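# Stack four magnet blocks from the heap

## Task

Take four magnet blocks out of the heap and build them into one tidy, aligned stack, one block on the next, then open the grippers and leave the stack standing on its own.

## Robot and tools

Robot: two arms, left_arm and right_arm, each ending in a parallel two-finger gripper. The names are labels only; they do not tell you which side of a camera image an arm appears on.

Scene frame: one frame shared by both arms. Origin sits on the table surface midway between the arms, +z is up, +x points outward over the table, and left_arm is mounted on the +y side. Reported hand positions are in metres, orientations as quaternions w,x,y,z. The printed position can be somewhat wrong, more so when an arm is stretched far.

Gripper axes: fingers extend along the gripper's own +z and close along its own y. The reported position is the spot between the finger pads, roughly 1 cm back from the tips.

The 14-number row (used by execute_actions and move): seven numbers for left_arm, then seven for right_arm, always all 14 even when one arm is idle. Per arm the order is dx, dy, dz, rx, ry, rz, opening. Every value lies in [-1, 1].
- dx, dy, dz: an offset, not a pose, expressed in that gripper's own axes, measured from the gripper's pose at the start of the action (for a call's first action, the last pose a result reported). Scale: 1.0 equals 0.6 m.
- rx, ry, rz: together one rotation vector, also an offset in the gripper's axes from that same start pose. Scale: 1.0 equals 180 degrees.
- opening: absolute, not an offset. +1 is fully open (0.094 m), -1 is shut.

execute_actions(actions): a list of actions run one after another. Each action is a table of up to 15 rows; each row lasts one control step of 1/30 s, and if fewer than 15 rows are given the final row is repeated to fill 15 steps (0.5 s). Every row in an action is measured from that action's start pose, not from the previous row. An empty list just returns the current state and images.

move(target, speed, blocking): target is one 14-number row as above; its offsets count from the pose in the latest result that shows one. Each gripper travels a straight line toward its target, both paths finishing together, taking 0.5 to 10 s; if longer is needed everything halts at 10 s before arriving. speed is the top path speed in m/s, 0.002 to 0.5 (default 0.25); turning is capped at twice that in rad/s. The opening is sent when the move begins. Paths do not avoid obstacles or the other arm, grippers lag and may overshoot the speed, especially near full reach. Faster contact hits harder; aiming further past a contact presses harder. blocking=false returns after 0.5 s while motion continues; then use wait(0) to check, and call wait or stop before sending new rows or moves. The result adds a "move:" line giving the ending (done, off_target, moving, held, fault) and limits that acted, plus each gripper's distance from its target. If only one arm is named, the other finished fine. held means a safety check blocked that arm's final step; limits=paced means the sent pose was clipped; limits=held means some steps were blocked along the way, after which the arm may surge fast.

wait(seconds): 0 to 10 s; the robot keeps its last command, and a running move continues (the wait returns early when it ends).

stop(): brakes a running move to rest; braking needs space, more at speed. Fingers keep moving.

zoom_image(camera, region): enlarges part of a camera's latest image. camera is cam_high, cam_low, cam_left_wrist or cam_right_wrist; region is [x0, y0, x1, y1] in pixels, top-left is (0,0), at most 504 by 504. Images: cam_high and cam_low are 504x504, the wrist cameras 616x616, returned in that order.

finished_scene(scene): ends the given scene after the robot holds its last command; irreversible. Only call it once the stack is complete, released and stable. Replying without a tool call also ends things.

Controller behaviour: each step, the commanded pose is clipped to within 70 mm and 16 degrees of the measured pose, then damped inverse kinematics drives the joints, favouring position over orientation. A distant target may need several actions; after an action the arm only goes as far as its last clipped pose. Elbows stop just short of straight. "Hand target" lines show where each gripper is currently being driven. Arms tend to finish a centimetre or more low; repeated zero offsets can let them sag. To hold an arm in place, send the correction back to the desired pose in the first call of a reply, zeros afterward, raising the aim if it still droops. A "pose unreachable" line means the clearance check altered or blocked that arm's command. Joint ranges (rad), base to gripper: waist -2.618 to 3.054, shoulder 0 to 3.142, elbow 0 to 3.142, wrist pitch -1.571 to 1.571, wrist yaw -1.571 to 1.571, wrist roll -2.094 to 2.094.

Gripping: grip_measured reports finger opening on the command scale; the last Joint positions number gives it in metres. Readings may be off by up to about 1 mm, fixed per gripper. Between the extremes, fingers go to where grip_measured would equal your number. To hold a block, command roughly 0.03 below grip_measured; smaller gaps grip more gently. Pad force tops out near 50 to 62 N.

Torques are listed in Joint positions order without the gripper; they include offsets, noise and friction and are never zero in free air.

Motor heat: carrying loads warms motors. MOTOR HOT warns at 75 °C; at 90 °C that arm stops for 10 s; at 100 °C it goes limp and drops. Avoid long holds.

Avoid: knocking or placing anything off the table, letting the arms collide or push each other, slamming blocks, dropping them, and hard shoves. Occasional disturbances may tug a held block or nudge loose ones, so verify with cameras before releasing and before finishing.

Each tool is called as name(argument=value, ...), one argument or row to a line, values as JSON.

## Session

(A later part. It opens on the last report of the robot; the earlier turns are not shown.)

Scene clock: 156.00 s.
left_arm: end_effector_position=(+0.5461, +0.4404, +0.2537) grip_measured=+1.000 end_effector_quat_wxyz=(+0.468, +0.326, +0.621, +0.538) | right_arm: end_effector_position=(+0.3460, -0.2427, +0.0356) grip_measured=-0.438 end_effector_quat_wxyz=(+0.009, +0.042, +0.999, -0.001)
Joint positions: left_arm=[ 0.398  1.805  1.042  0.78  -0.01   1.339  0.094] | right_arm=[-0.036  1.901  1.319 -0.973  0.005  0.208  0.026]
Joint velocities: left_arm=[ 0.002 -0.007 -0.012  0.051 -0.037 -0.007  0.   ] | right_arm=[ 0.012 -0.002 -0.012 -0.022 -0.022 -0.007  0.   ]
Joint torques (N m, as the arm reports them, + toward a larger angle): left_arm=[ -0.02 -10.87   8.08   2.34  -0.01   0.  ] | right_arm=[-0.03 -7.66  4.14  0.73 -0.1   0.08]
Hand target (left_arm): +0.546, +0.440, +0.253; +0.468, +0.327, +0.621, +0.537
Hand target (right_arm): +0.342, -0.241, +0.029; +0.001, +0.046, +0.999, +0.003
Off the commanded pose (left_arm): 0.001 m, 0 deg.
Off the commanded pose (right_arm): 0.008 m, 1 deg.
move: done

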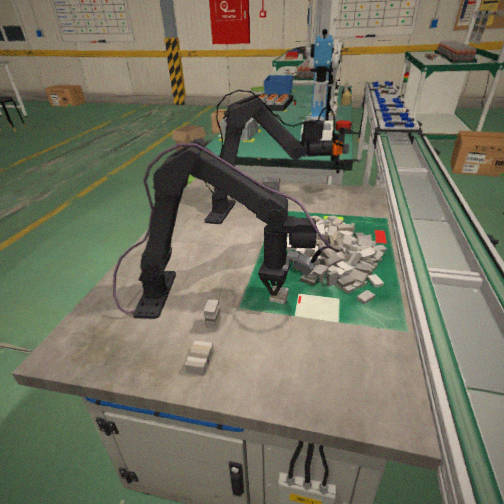

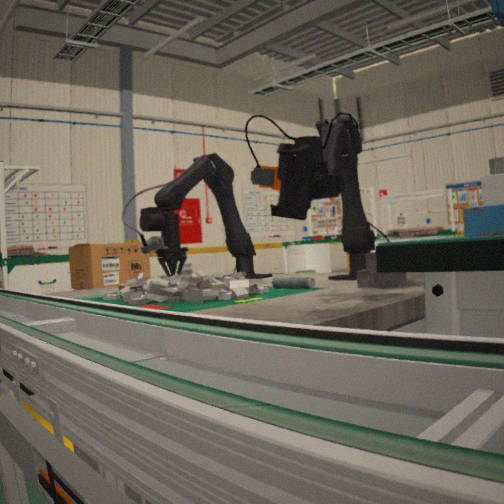

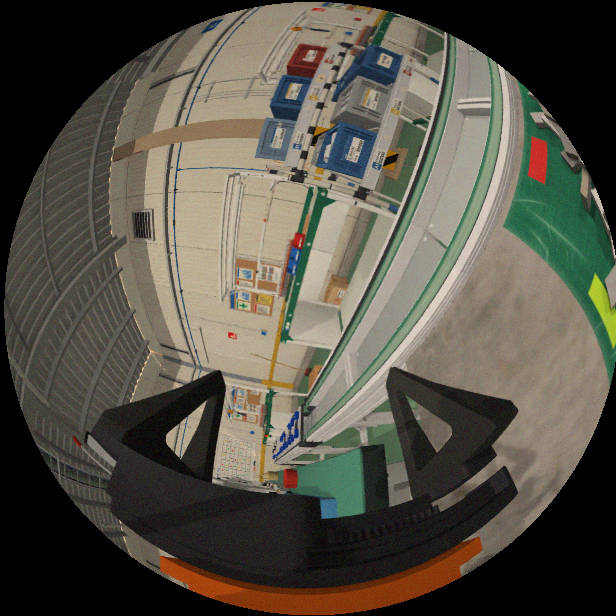

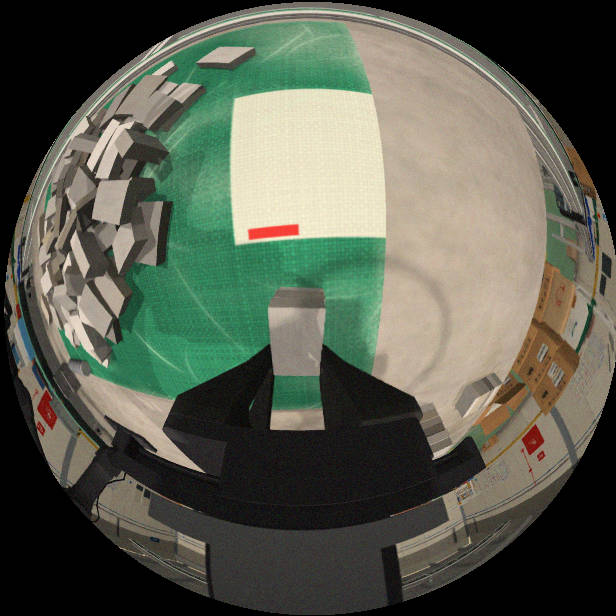

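execute_actions(
  actions=[
    [[0,0,0,0,0,0,1,0,0,0,0,0,0.014,-0.47],[0,0,0,0,0,0,1,0,0,0,0,0,0.014,-0.47],[0,0,0,0,0,0,1,0,0,0,0,0,0.014,-0.47],[0,0,0,0,0,0,1,0,0,0,0,0,0.014,-0.47],[0,0,0,0,0,0,1,0.002,0,0.006,0,0.004,0.014,-0.47],[0,0,0,0,0,0,1,0.003,0,0.010,0,0.006,0.014,-0.47],[0,0,0,0,0,0,1,0.004,0,0.013,0,0.008,0.014,-0.47],[0,0,0,0,0,0,1,0.005,0,0.016,0,0.010,0.014,-0.47]],
  ],
)

zoom_image(
  camera="cam_right_wrist",
  region=[190, 220, 410, 420],
)

Scene clock: 158.30 s.
left_arm: end_effector_position=(+0.5460, +0.4404, +0.2541) grip_measured=+1.000 end_effector_quat_wxyz=(+0.469, +0.326, +0.620, +0.538) | right_arm: end_effector_position=(+0.3458, -0.2426, +0.0339) grip_measured=-0.438 end_effector_quat_wxyz=(+0.007, +0.057, +0.998, -0.001)
Joint positions: left_arm=[ 0.398  1.805  1.042  0.782 -0.01   1.339  0.094] | right_arm=[-0.036  1.906  1.319 -0.972  0.004  0.238  0.026]
Joint velocities: left_arm=[ 0.002 -0.017 -0.012 -0.007  0.007 -0.037  0.   ] | right_arm=[-0.002 -0.007  0.012  0.007  0.022 -0.007  0.   ]
Joint torques (N m, as the arm reports them, + toward a larger angle): left_arm=[ -0.01 -10.86   8.08   2.33  -0.01   0.  ] | right_arm=[-0.19 -6.42  5.27  0.59 -0.07  0.13]
Hand target (left_arm): +0.546, +0.440, +0.254; +0.468, +0.326, +0.621, +0.538
Hand target (right_arm): +0.343, -0.242, +0.026; -0.007, +0.064, +0.998, -0.000
Off the commanded pose (left_arm): 0.000 m, 0 deg.
Off the commanded pose (right_arm): 0.008 m, 2 deg.

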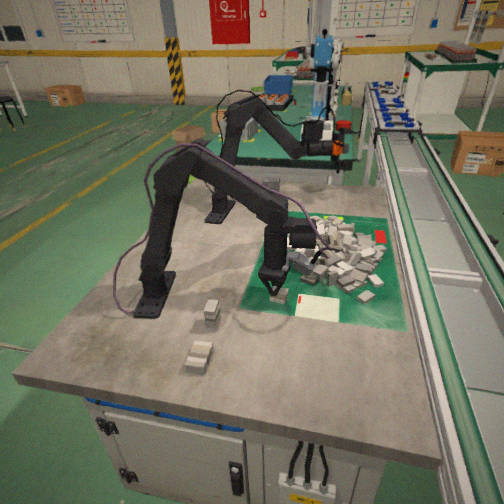

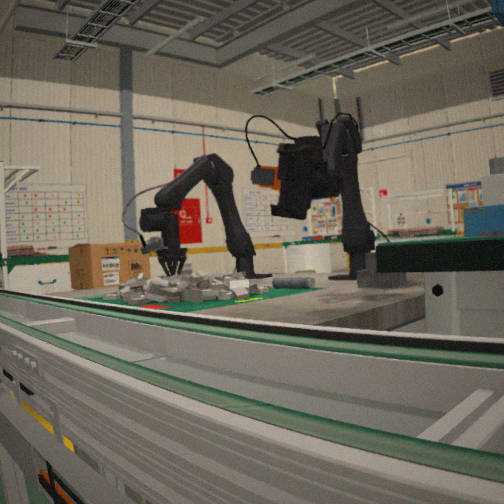

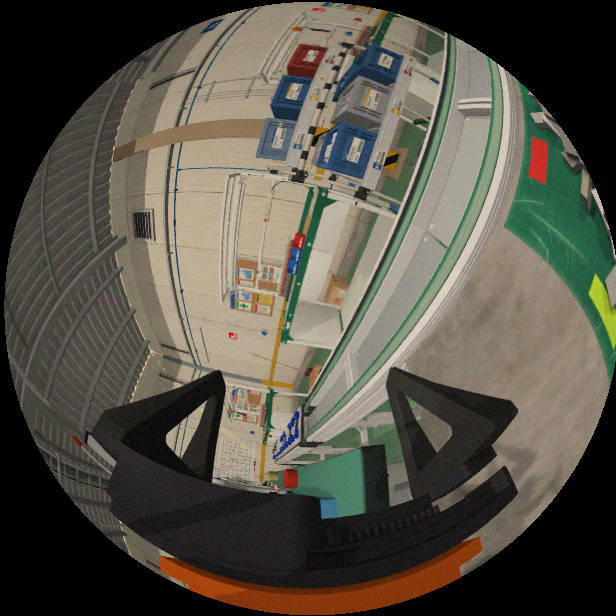

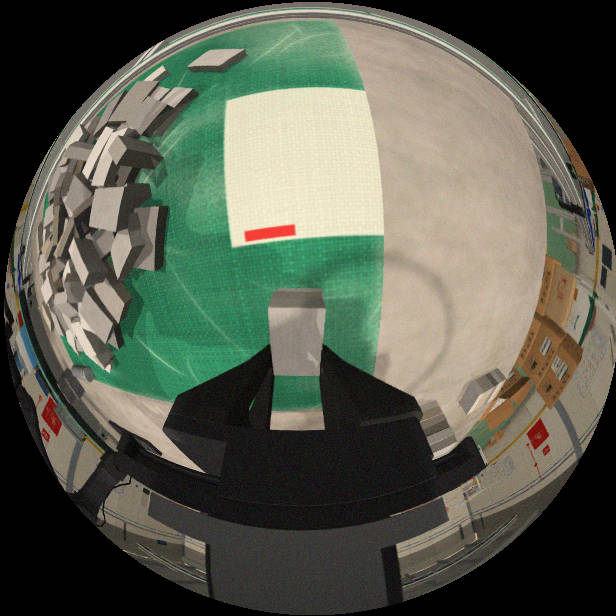

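Region (190, 220, 410, 420) of cam_right_wrist's 616x616 image, scaled by 2.291, with more detail than that image has; it fills the top 458 rows of this view, and the rest is white.

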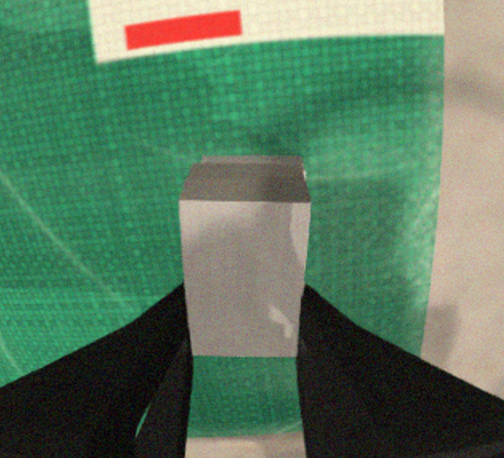

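Good. Release and lift to look at the heap.

execute_actions(
  actions=[
    [[0,0,0,0,0,0,1,0,0,0.003,0,0,0,-0.44],[0,0,0,0,0,0,1,0,0,0.003,0,0,0,-0.42],[0,0,0,0,0,0,1,0,0,0,0,0,0,-0.40],[0,0,0,0,0,0,1,0,0,0,0,0,0,-0.37],[0,0,0,0,0,0,1,0,0,0,0,0,0,-0.33],[0,0,0,0,0,0,1,0,0,0,0,0,0,-0.28],[0,0,0,0,0,0,1,0,0,0,0,0,0,-0.22],[0,0,0,0,0,0,1,0,0,0,0,0,0,-0.15]],
  ],
)

move(
  target=[0,0,0,0,0,0,1,0,0,-0.09,0,0,0,-0.15],
  speed=0.15,
)

move(
  target=[0,0,0,0,0,0,1,0.02,0.15,-0.05,0,0,-0.2,-0.15],
  speed=0.25,
)

zoom_image(
  camera="cam_right_wrist",
  region=[100, 60, 500, 360],
)

Scene clock: 160.97 s.
left_arm: end_effector_position=(+0.5460, +0.4404, +0.2547) grip_measured=+1.000 end_effector_quat_wxyz=(+0.469, +0.325, +0.619, +0.539) | right_arm: end_effector_position=(+0.3458, -0.2427, +0.0339) grip_measured=-0.152 end_effector_quat_wxyz=(+0.007, +0.057, +0.998, -0.001)
Joint positions: left_arm=[ 0.398  1.805  1.042  0.784 -0.01   1.339  0.094] | right_arm=[-0.036  1.906  1.319 -0.972  0.005  0.238  0.04 ]
Joint velocities: left_arm=[-0.002  0.002  0.002  0.037 -0.007 -0.022  0.   ] | right_arm=[-0.007 -0.007 -0.002  0.051 -0.037 -0.037  0.   ]
Joint torques (N m, as the arm reports them, + toward a larger angle): left_arm=[ -0.03 -10.86   8.09   2.32  -0.01   0.  ] | right_arm=[ 0.11 -8.08  5.4   0.63 -0.05 -0.01]
Hand target (left_arm): +0.546, +0.440, +0.254; +0.469, +0.326, +0.620, +0.538
Hand target (right_arm): +0.346, -0.243, +0.034; +0.007, +0.057, +0.998, -0.001
Off the commanded pose (left_arm): 0.001 m, 0 deg.
Off the commanded pose (right_arm): 0.000 m, 0 deg.

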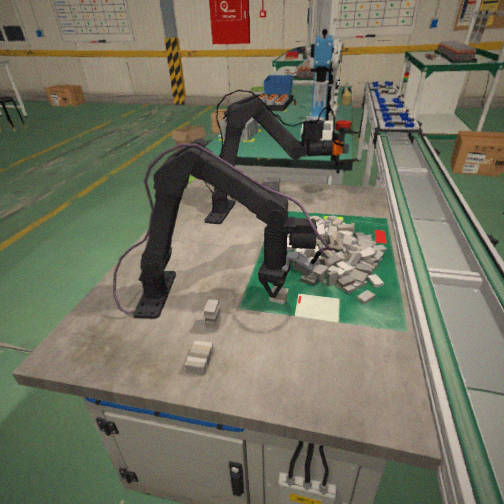

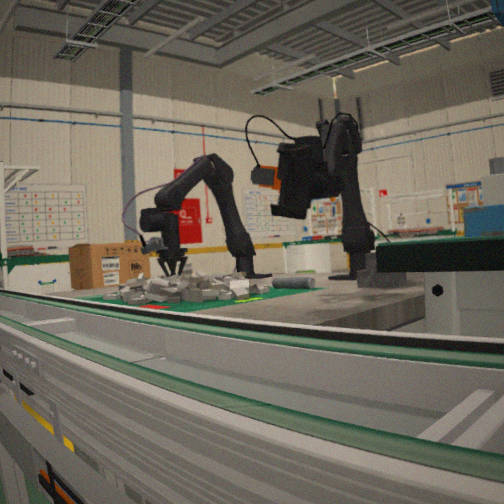

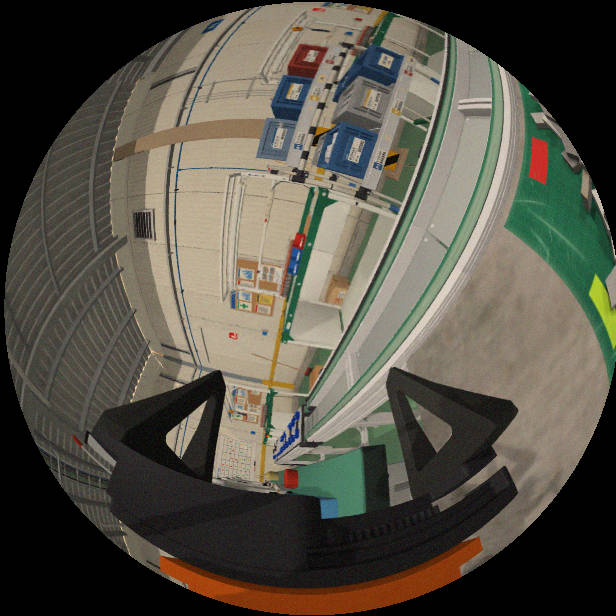

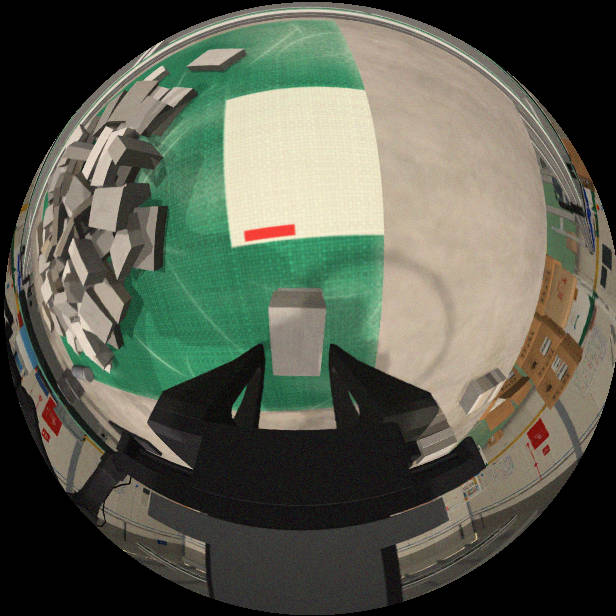

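Scene clock: 162.00 s.
left_arm: end_effector_position=(+0.5460, +0.4404, +0.2553) grip_measured=+1.000 end_effector_quat_wxyz=(+0.470, +0.325, +0.619, +0.540) | right_arm: end_effector_position=(+0.3417, -0.2432, +0.0789) grip_measured=-0.152 end_effector_quat_wxyz=(-0.003, +0.057, +0.998, -0.003)
Joint positions: left_arm=[ 0.398  1.805  1.042  0.786 -0.01   1.339  0.094] | right_arm=[-0.036  1.864  1.449 -1.162  0.005  0.238  0.04 ]
Joint velocities: left_arm=[ 0.007  0.012 -0.007  0.022 -0.007 -0.007  0.   ] | right_arm=[-0.002  0.012 -0.022 -0.066 -0.051  0.007 -0.   ]
Joint torques (N m, as the arm reports them, + toward a larger angle): left_arm=[ -0.01 -10.85   8.08   2.33  -0.01   0.  ] | right_arm=[-0.16 -8.65  7.22  0.44 -0.06  0.02]
Hand target (left_arm): +0.546, +0.440, +0.255; +0.469, +0.325, +0.619, +0.539
Hand target (right_arm): +0.345, -0.243, +0.088; +0.007, +0.057, +0.998, -0.001
Off the commanded pose (left_arm): 0.001 m, 0 deg.
Off the commanded pose (right_arm): 0.010 m, 1 deg.
move: done

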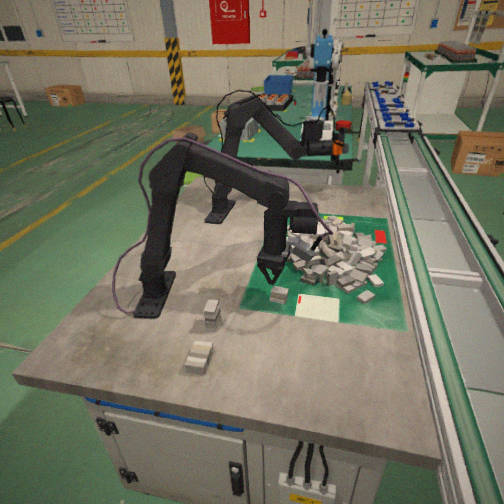

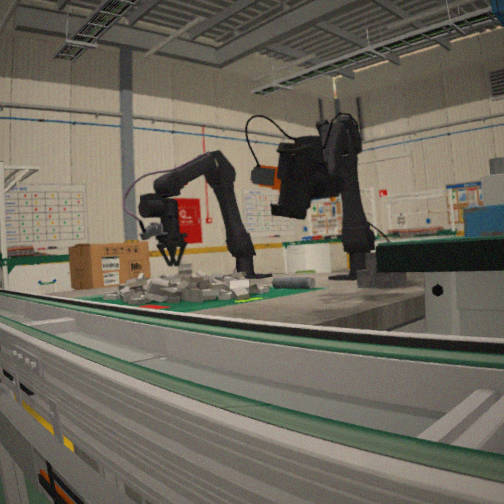

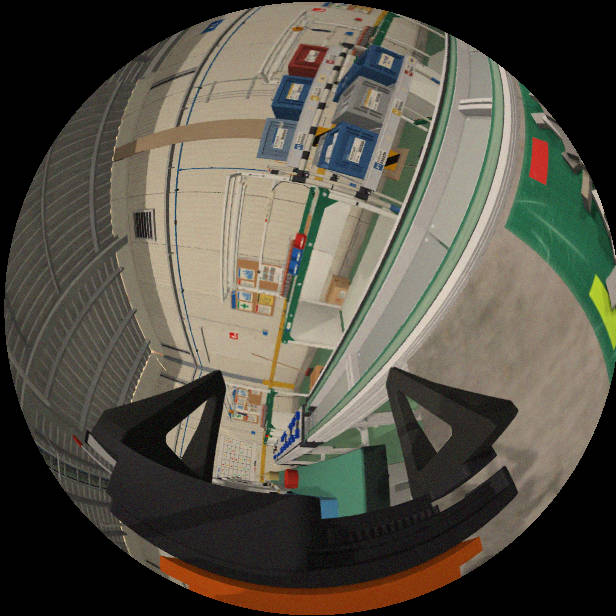

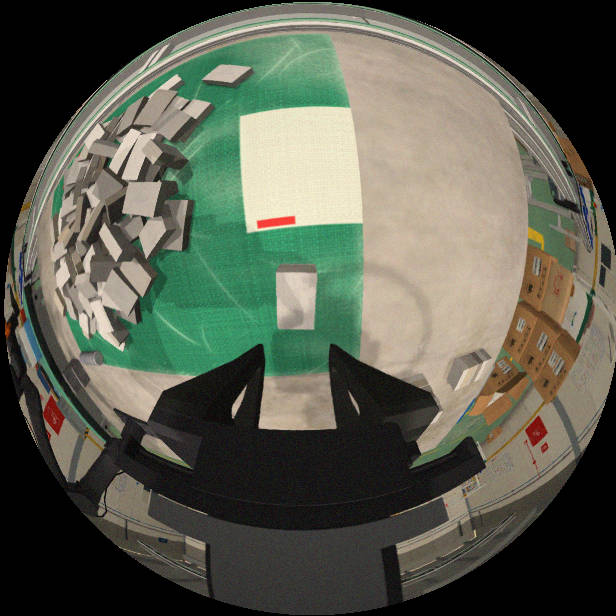

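Scene clock: 163.80 s.
left_arm: end_effector_position=(+0.5460, +0.4404, +0.2558) grip_measured=+1.000 end_effector_quat_wxyz=(+0.470, +0.325, +0.618, +0.540) | right_arm: end_effector_position=(+0.3375, -0.1556, +0.1068) grip_measured=-0.152 end_effector_quat_wxyz=(-0.002, -0.246, +0.969, -0.003)
Joint positions: left_arm=[ 0.398  1.805  1.042  0.789 -0.01   1.339  0.094] | right_arm=[ 0.209  1.918  1.632 -1.29   0.005 -0.128  0.04 ]
Joint velocities: left_arm=[ 0.002  0.022 -0.002 -0.095 -0.037 -0.022  0.   ] | right_arm=[ 0.012  0.002 -0.007 -0.022 -0.066 -0.022  0.   ]
Joint torques (N m, as the arm reports them, + toward a larger angle): left_arm=[ -0.01 -10.86   8.06   2.33  -0.01   0.  ] | right_arm=[ 0.28 -7.49  7.62  0.42 -0.05 -0.11]
Hand target (left_arm): +0.546, +0.440, +0.255; +0.470, +0.325, +0.619, +0.540
Hand target (right_arm): +0.340, -0.152, +0.109; -0.002, -0.254, +0.967, -0.001
Off the commanded pose (left_arm): 0.001 m, 0 deg.
Off the commanded pose (right_arm): 0.005 m, 1 deg.
move: done

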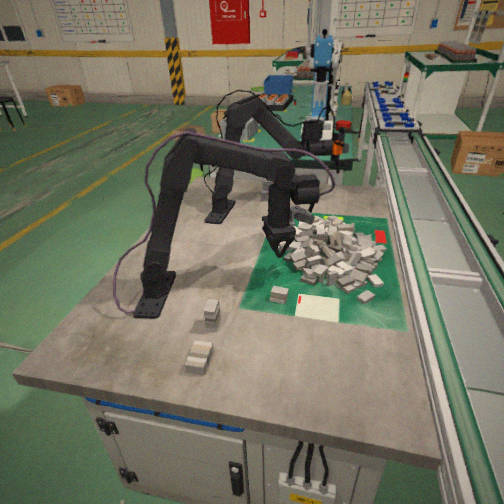

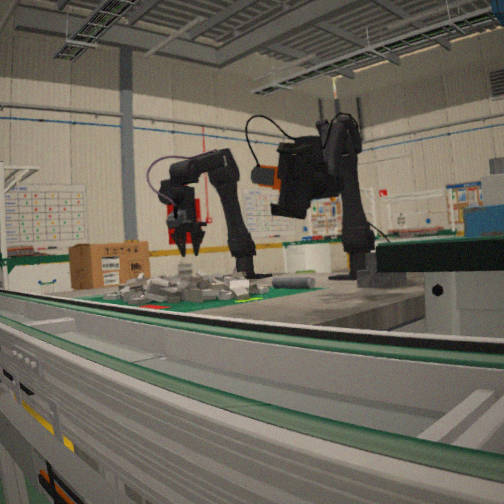

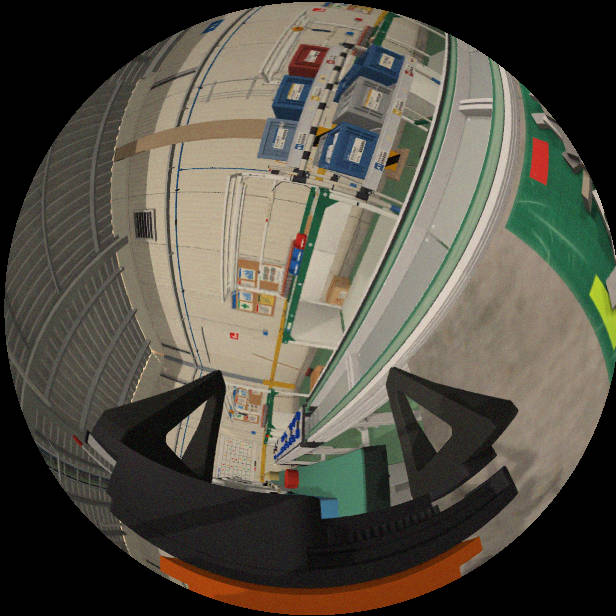

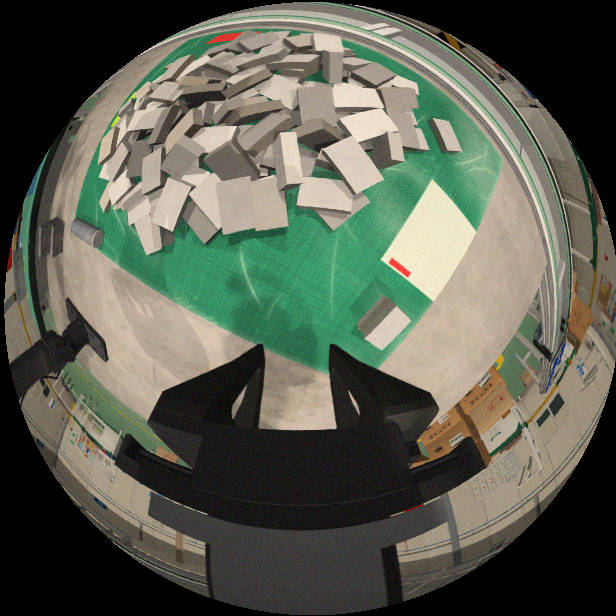

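Region (100, 60, 500, 360) of cam_right_wrist's 616x616 image, scaled by 1.260, with more detail than that image has; it fills the top 378 rows of this view, and the rest is white.

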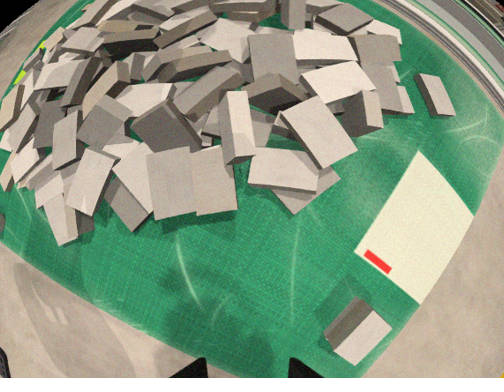

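zoom_image(
  camera="cam_right_wrist",
  region=[190, 120, 410, 260],
)

zoom_image(
  camera="cam_high",
  region=[260, 220, 400, 320],
)

Region (190, 120, 410, 260) of cam_right_wrist's 616x616 image, scaled by 2.291, with more detail than that image has; it fills the top 321 rows of this view, and the rest is white.

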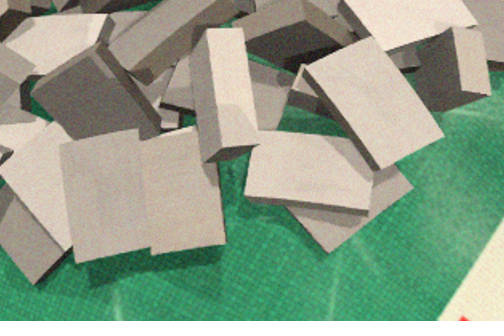

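Region (260, 220, 400, 320) of cam_high's 504x504 image, scaled by 3.600, with more detail than that image has; it fills the top 360 rows of this view, and the rest is white.

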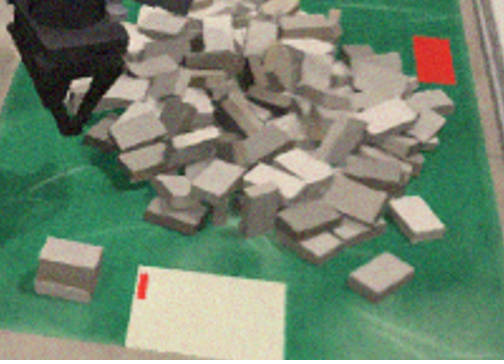

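move(
  target=[0,0,0,0,0,0,1,-0.187,-0.078,0.05,0,0,-0.2,-0.1],
  speed=0.25,
)

zoom_image(
  camera="cam_right_wrist",
  region=[160, 150, 440, 400],
)

Scene clock: 178.23 s.
left_arm: end_effector_position=(+0.5460, +0.4404, +0.2563) grip_measured=+1.000 end_effector_quat_wxyz=(+0.471, +0.324, +0.617, +0.541) | right_arm: end_effector_position=(+0.4562, -0.1398, +0.0764) grip_measured=-0.103 end_effector_quat_wxyz=(+0.000, -0.532, +0.847, -0.003)
Joint positions: left_arm=[ 0.398  1.805  1.042  0.791 -0.01   1.339  0.094] | right_arm=[ 0.15   2.485  2.425 -1.509  0.005 -0.812  0.042]
Joint velocities: left_arm=[ 0.007  0.007 -0.002  0.037 -0.051 -0.022  0.   ] | right_arm=[ 0.012  0.007  0.002  0.007  0.037 -0.037 -0.   ]
Joint torques (N m, as the arm reports them, + toward a larger angle): left_arm=[ -0.01 -10.86   8.08   2.33  -0.01   0.  ] | right_arm=[ -0.56 -11.1    7.57   0.5   -0.05  -0.06]
Hand target (left_arm): +0.546, +0.440, +0.256; +0.470, +0.325, +0.618, +0.540
Hand target (right_arm): +0.458, -0.143, +0.075; -0.003, -0.533, +0.846, -0.002
Off the commanded pose (left_arm): 0.000 m, 0 deg.
Off the commanded pose (right_arm): 0.004 m, 0 deg.
move: done

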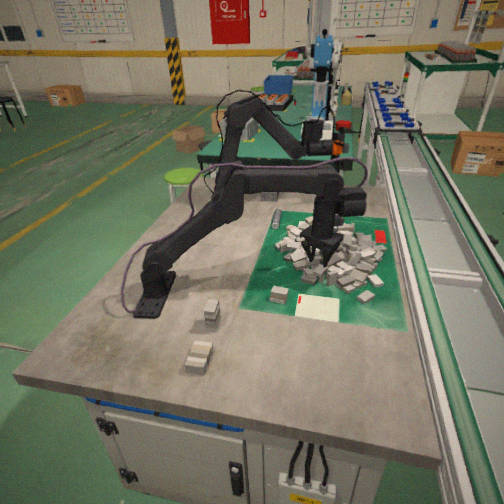

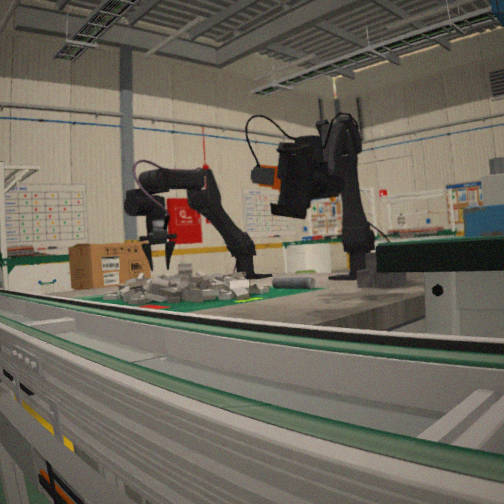

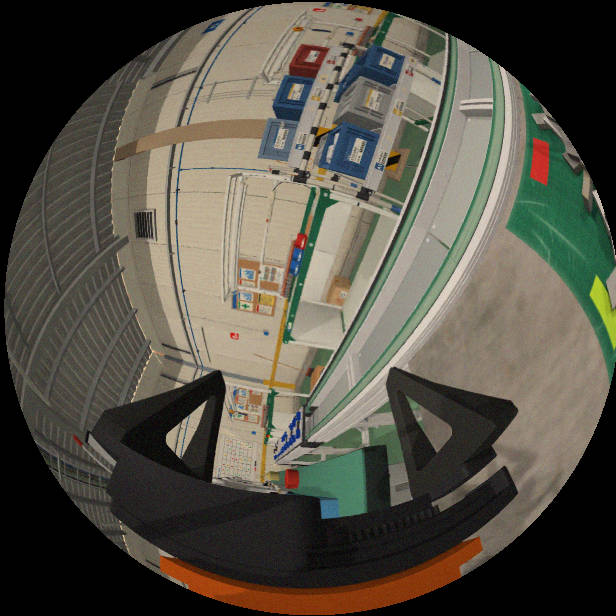

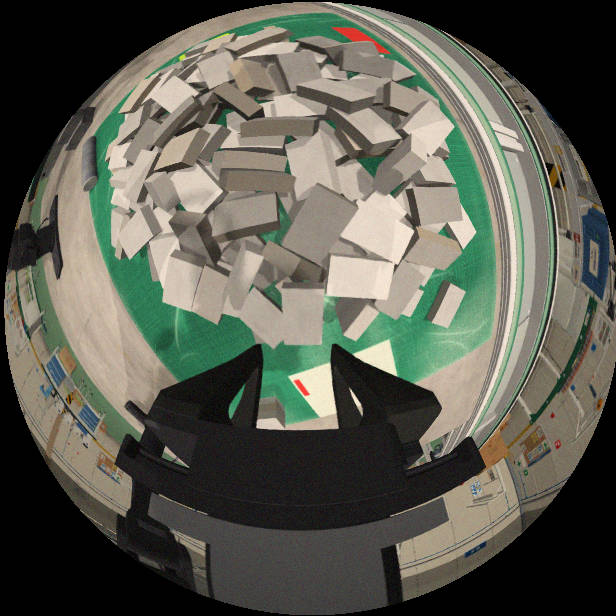

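Region (160, 150, 440, 400) of cam_right_wrist's 616x616 image, scaled by 1.800, with more detail than that image has; it fills the top 450 rows of this view, and the rest is white.

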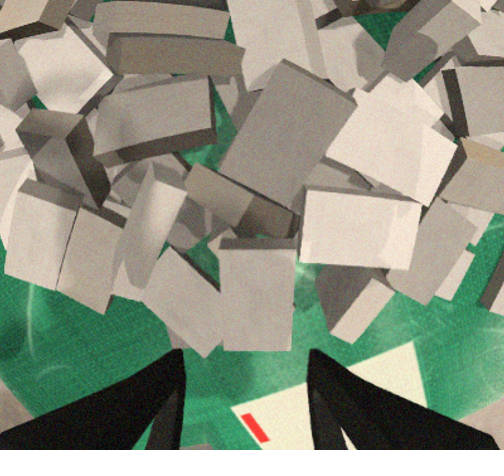

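move(
  target=[0,0,0,0,0,0,1,0,-0.002,0.047,0,0,0,-0.1],
  speed=0.06,
)

zoom_image(
  camera="cam_right_wrist",
  region=[160, 200, 440, 450],
)

zoom_image(
  camera="cam_high",
  region=[280, 230, 380, 310],
)

Scene clock: 181.67 s.
left_arm: end_effector_position=(+0.5460, +0.4404, +0.2569) grip_measured=+1.000 end_effector_quat_wxyz=(+0.471, +0.324, +0.617, +0.541) | right_arm: end_effector_position=(+0.4581, -0.1392, +0.0450) grip_measured=-0.103 end_effector_quat_wxyz=(-0.003, -0.532, +0.847, -0.002)
Joint positions: left_arm=[ 0.398  1.805  1.042  0.793 -0.01   1.339  0.094] | right_arm=[ 0.15   2.486  2.301 -1.391  0.005 -0.812  0.042]
Joint velocities: left_arm=[ 0.012 -0.027  0.002  0.051  0.066 -0.022  0.   ] | right_arm=[-0.002  0.007 -0.022  0.022  0.022 -0.081  0.001]
Joint torques (N m, as the arm reports them, + toward a larger angle): left_arm=[ -0.02 -10.85   8.08   2.33  -0.01   0.  ] | right_arm=[ -0.21 -13.68   3.96   0.64  -0.04  -0.02]
Hand target (left_arm): +0.546, +0.440, +0.256; +0.471, +0.324, +0.617, +0.541
Hand target (right_arm): +0.457, -0.140, +0.048; -0.000, -0.532, +0.847, -0.002
Off the commanded pose (left_arm): 0.001 m, 0 deg.
Off the commanded pose (right_arm): 0.004 m, 0 deg.
move: done

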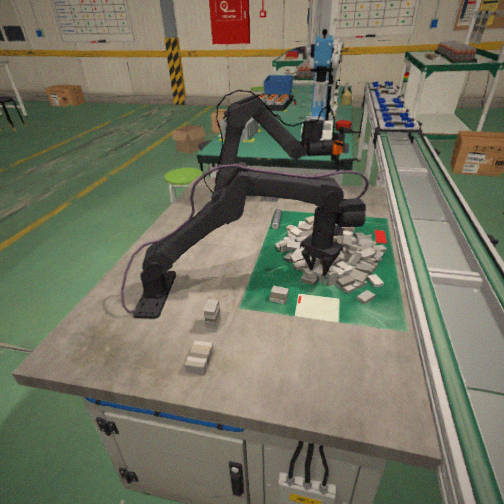

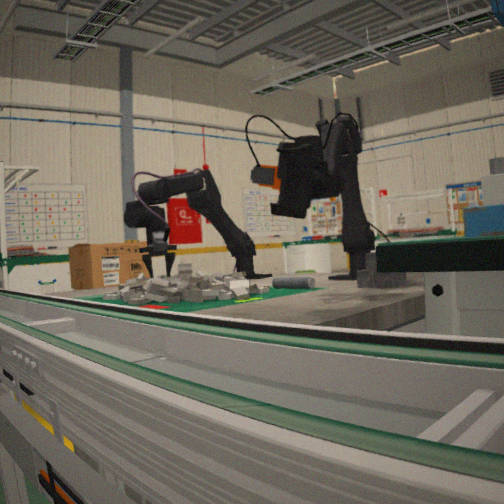

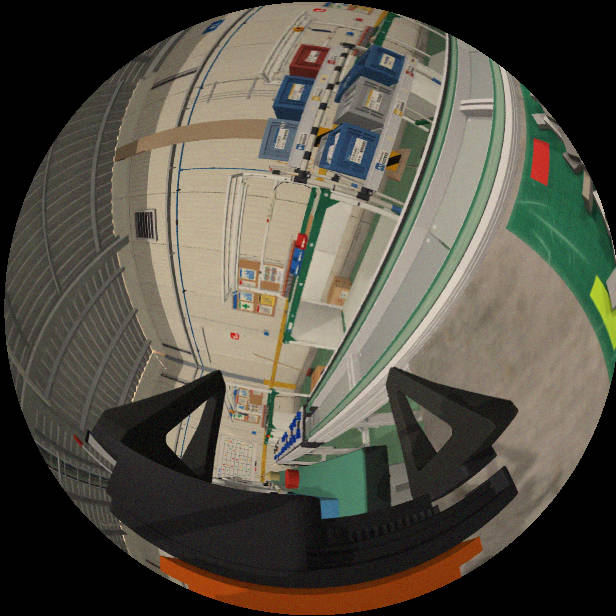

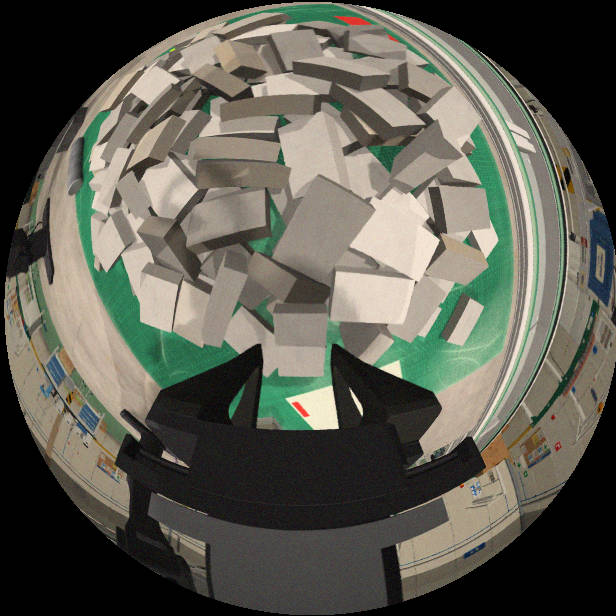

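Region (160, 200, 440, 450) of cam_right_wrist's 616x616 image, scaled by 1.800, with more detail than that image has; it fills the top 450 rows of this view, and the rest is white.

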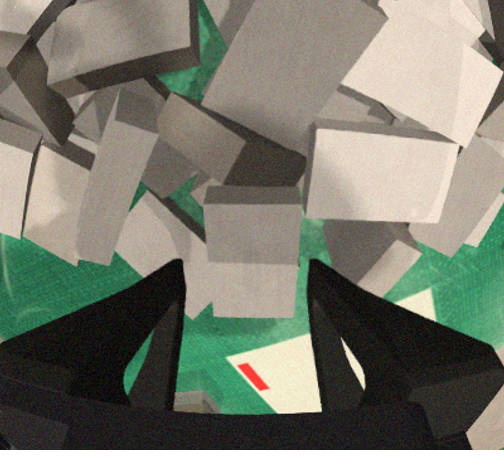

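Region (280, 230, 380, 310) of cam_high's 504x504 image, scaled by 5.040, with more detail than that image has; it fills the top 403 rows of this view, and the rest is white.

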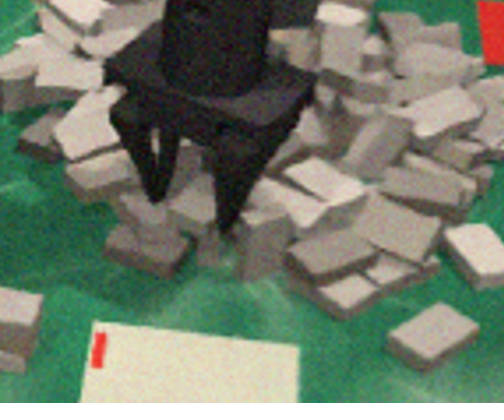

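execute_actions(
  actions=[
    [[0,0,0,0,0,0,1,0,-0.002,0.004,0,0,0,-0.15],[0,0,0,0,0,0,1,0,-0.002,0.006,0,0,0,-0.15],[0,0,0,0,0,0,1,0,-0.002,0.008,0,0,0,-0.15],[0,0,0,0,0,0,1,0,-0.002,0.01,0,0,0,-0.15]],
  ],
)

zoom_image(
  camera="cam_right_wrist",
  region=[160, 200, 440, 450],
)

Scene clock: 185.63 s.
left_arm: end_effector_position=(+0.5460, +0.4404, +0.2574) grip_measured=+1.000 end_effector_quat_wxyz=(+0.472, +0.324, +0.616, +0.542) | right_arm: end_effector_position=(+0.4610, -0.1383, +0.0450) grip_measured=-0.148 end_effector_quat_wxyz=(+0.003, -0.532, +0.847, -0.003)
Joint positions: left_arm=[ 0.398  1.805  1.042  0.795 -0.01   1.339  0.094] | right_arm=[ 0.15   2.486  2.301 -1.379  0.005 -0.812  0.04 ]
Joint velocities: left_arm=[-0.007  0.007 -0.012  0.022 -0.022 -0.022  0.   ] | right_arm=[ 0.012 -0.002  0.007  0.022 -0.022  0.007  0.001]
Joint torques (N m, as the arm reports them, + toward a larger angle): left_arm=[ -0.01 -10.86   8.08   2.34  -0.01   0.  ] | right_arm=[ -0.14 -12.21   4.46   0.66  -0.03   0.  ]
Hand target (left_arm): +0.546, +0.440, +0.257; +0.471, +0.324, +0.617, +0.541
Hand target (right_arm): +0.459, -0.140, +0.039; -0.004, -0.532, +0.847, -0.002
Off the commanded pose (left_arm): 0.001 m, 0 deg.
Off the commanded pose (right_arm): 0.006 m, 1 deg.

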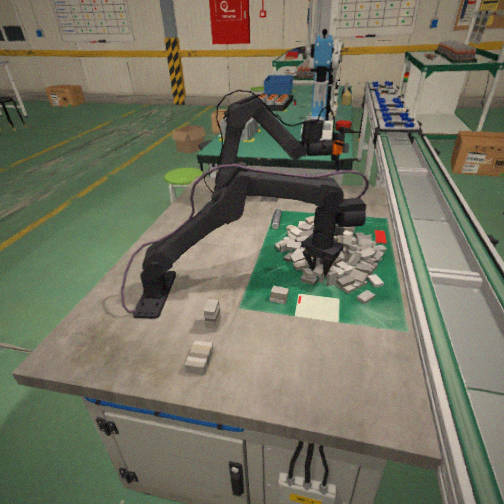

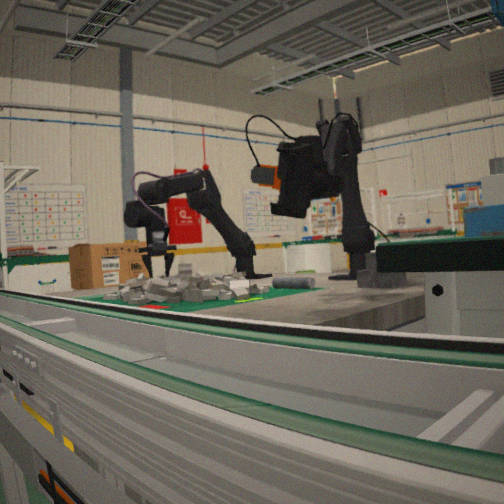

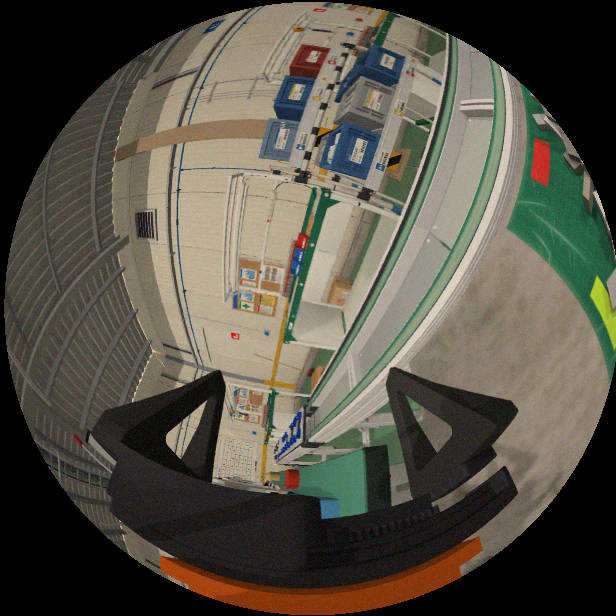

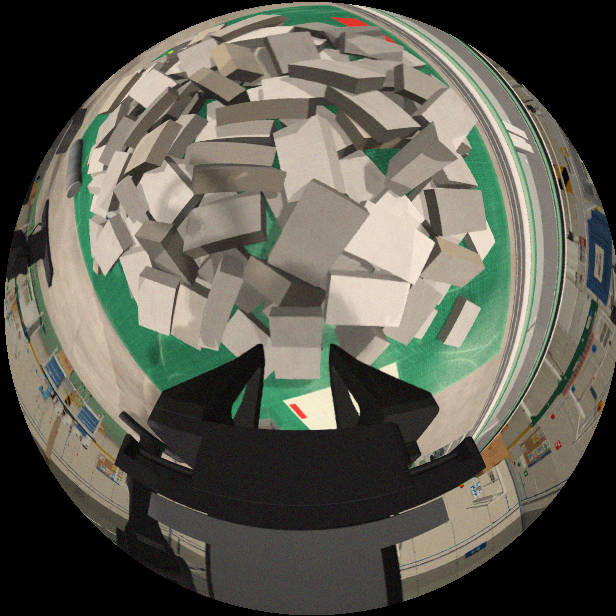

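Region (160, 200, 440, 450) of cam_right_wrist's 616x616 image, scaled by 1.800, with more detail than that image has; it fills the top 450 rows of this view, and the rest is white.

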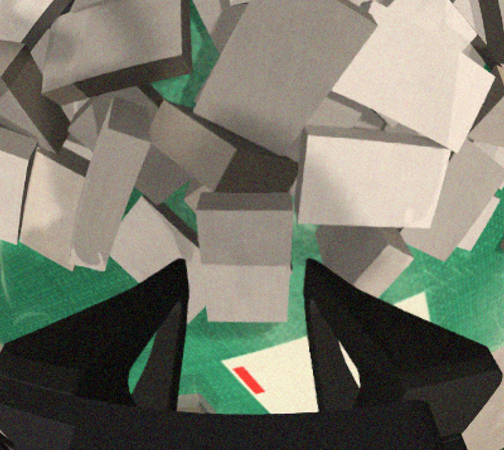

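execute_actions(
  actions=[
    [[0,0,0,0,0,0,1,0.001,0.001,0.006,-0.002,0.0015,0,-0.15],[0,0,0,0,0,0,1,0.001,0.002,0.010,-0.003,0.002,0,-0.15],[0,0,0,0,0,0,1,0.0015,0.002,0.014,-0.0045,0.003,0,-0.15],[0,0,0,0,0,0,1,0.002,0.003,0.017,-0.0055,0.004,0,-0.15],[0,0,0,0,0,0,1,0.002,0.003,0.02,-0.0063,0.0043,0,-0.15]],
  ],
)

zoom_image(
  camera="cam_right_wrist",
  region=[160, 200, 440, 450],
)

Scene clock: 188.07 s.
left_arm: end_effector_position=(+0.5460, +0.4404, +0.2579) grip_measured=+1.000 end_effector_quat_wxyz=(+0.472, +0.323, +0.615, +0.542) | right_arm: end_effector_position=(+0.4612, -0.1382, +0.0450) grip_measured=-0.148 end_effector_quat_wxyz=(+0.003, -0.532, +0.847, -0.003)
Joint positions: left_arm=[ 0.398  1.805  1.042  0.797 -0.01   1.339  0.094] | right_arm=[ 0.15   2.486  2.301 -1.378  0.005 -0.812  0.04 ]
Joint velocities: left_arm=[-0.002 -0.007 -0.017  0.037  0.066 -0.066  0.   ] | right_arm=[-0.002 -0.002 -0.012 -0.007  0.037  0.007  0.001]
Joint torques (N m, as the arm reports them, + toward a larger angle): left_arm=[ -0.02 -10.85   8.07   2.33  -0.01   0.  ] | right_arm=[ -0.01 -10.94   4.82   0.65  -0.06   0.01]
Hand target (left_arm): +0.546, +0.440, +0.257; +0.472, +0.324, +0.616, +0.542
Hand target (right_arm): +0.459, -0.139, +0.033; -0.008, -0.532, +0.847, +0.002
Off the commanded pose (left_arm): 0.000 m, 0 deg.
Off the commanded pose (right_arm): 0.012 m, 1 deg.

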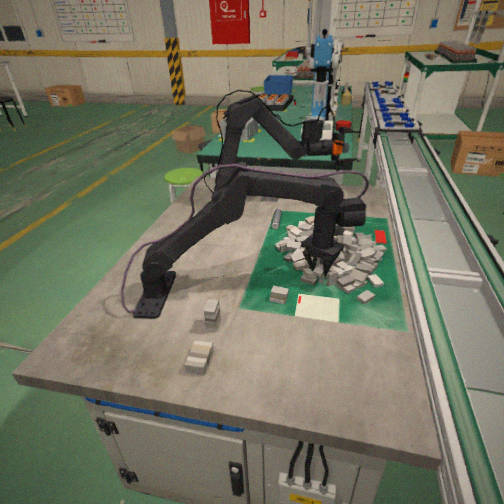

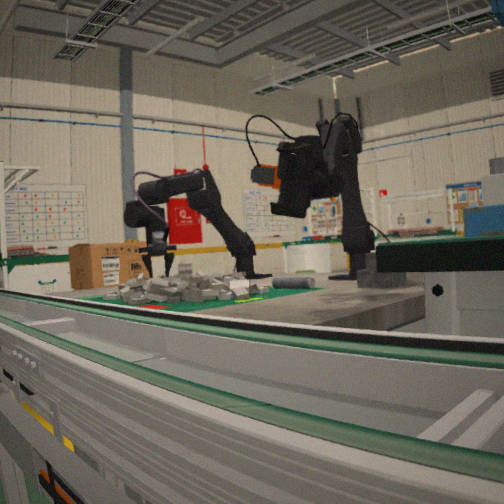

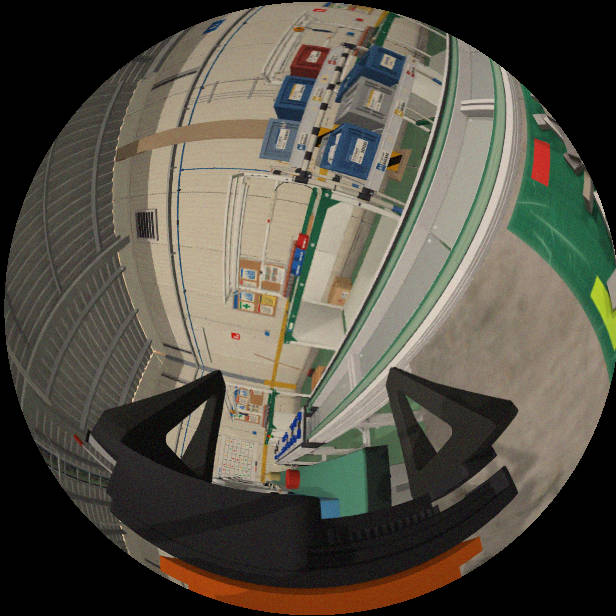

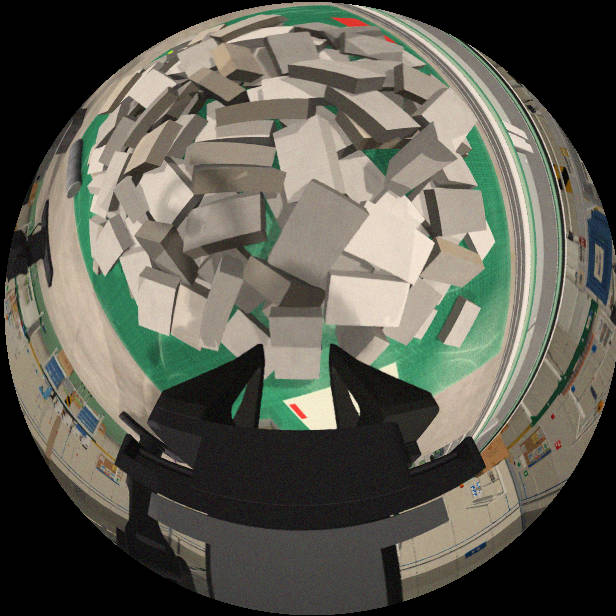

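Region (160, 200, 440, 450) of cam_right_wrist's 616x616 image, scaled by 1.800, with more detail than that image has; it fills the top 450 rows of this view, and the rest is white.

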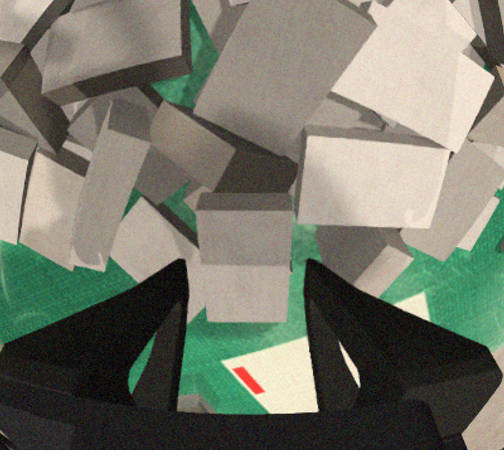

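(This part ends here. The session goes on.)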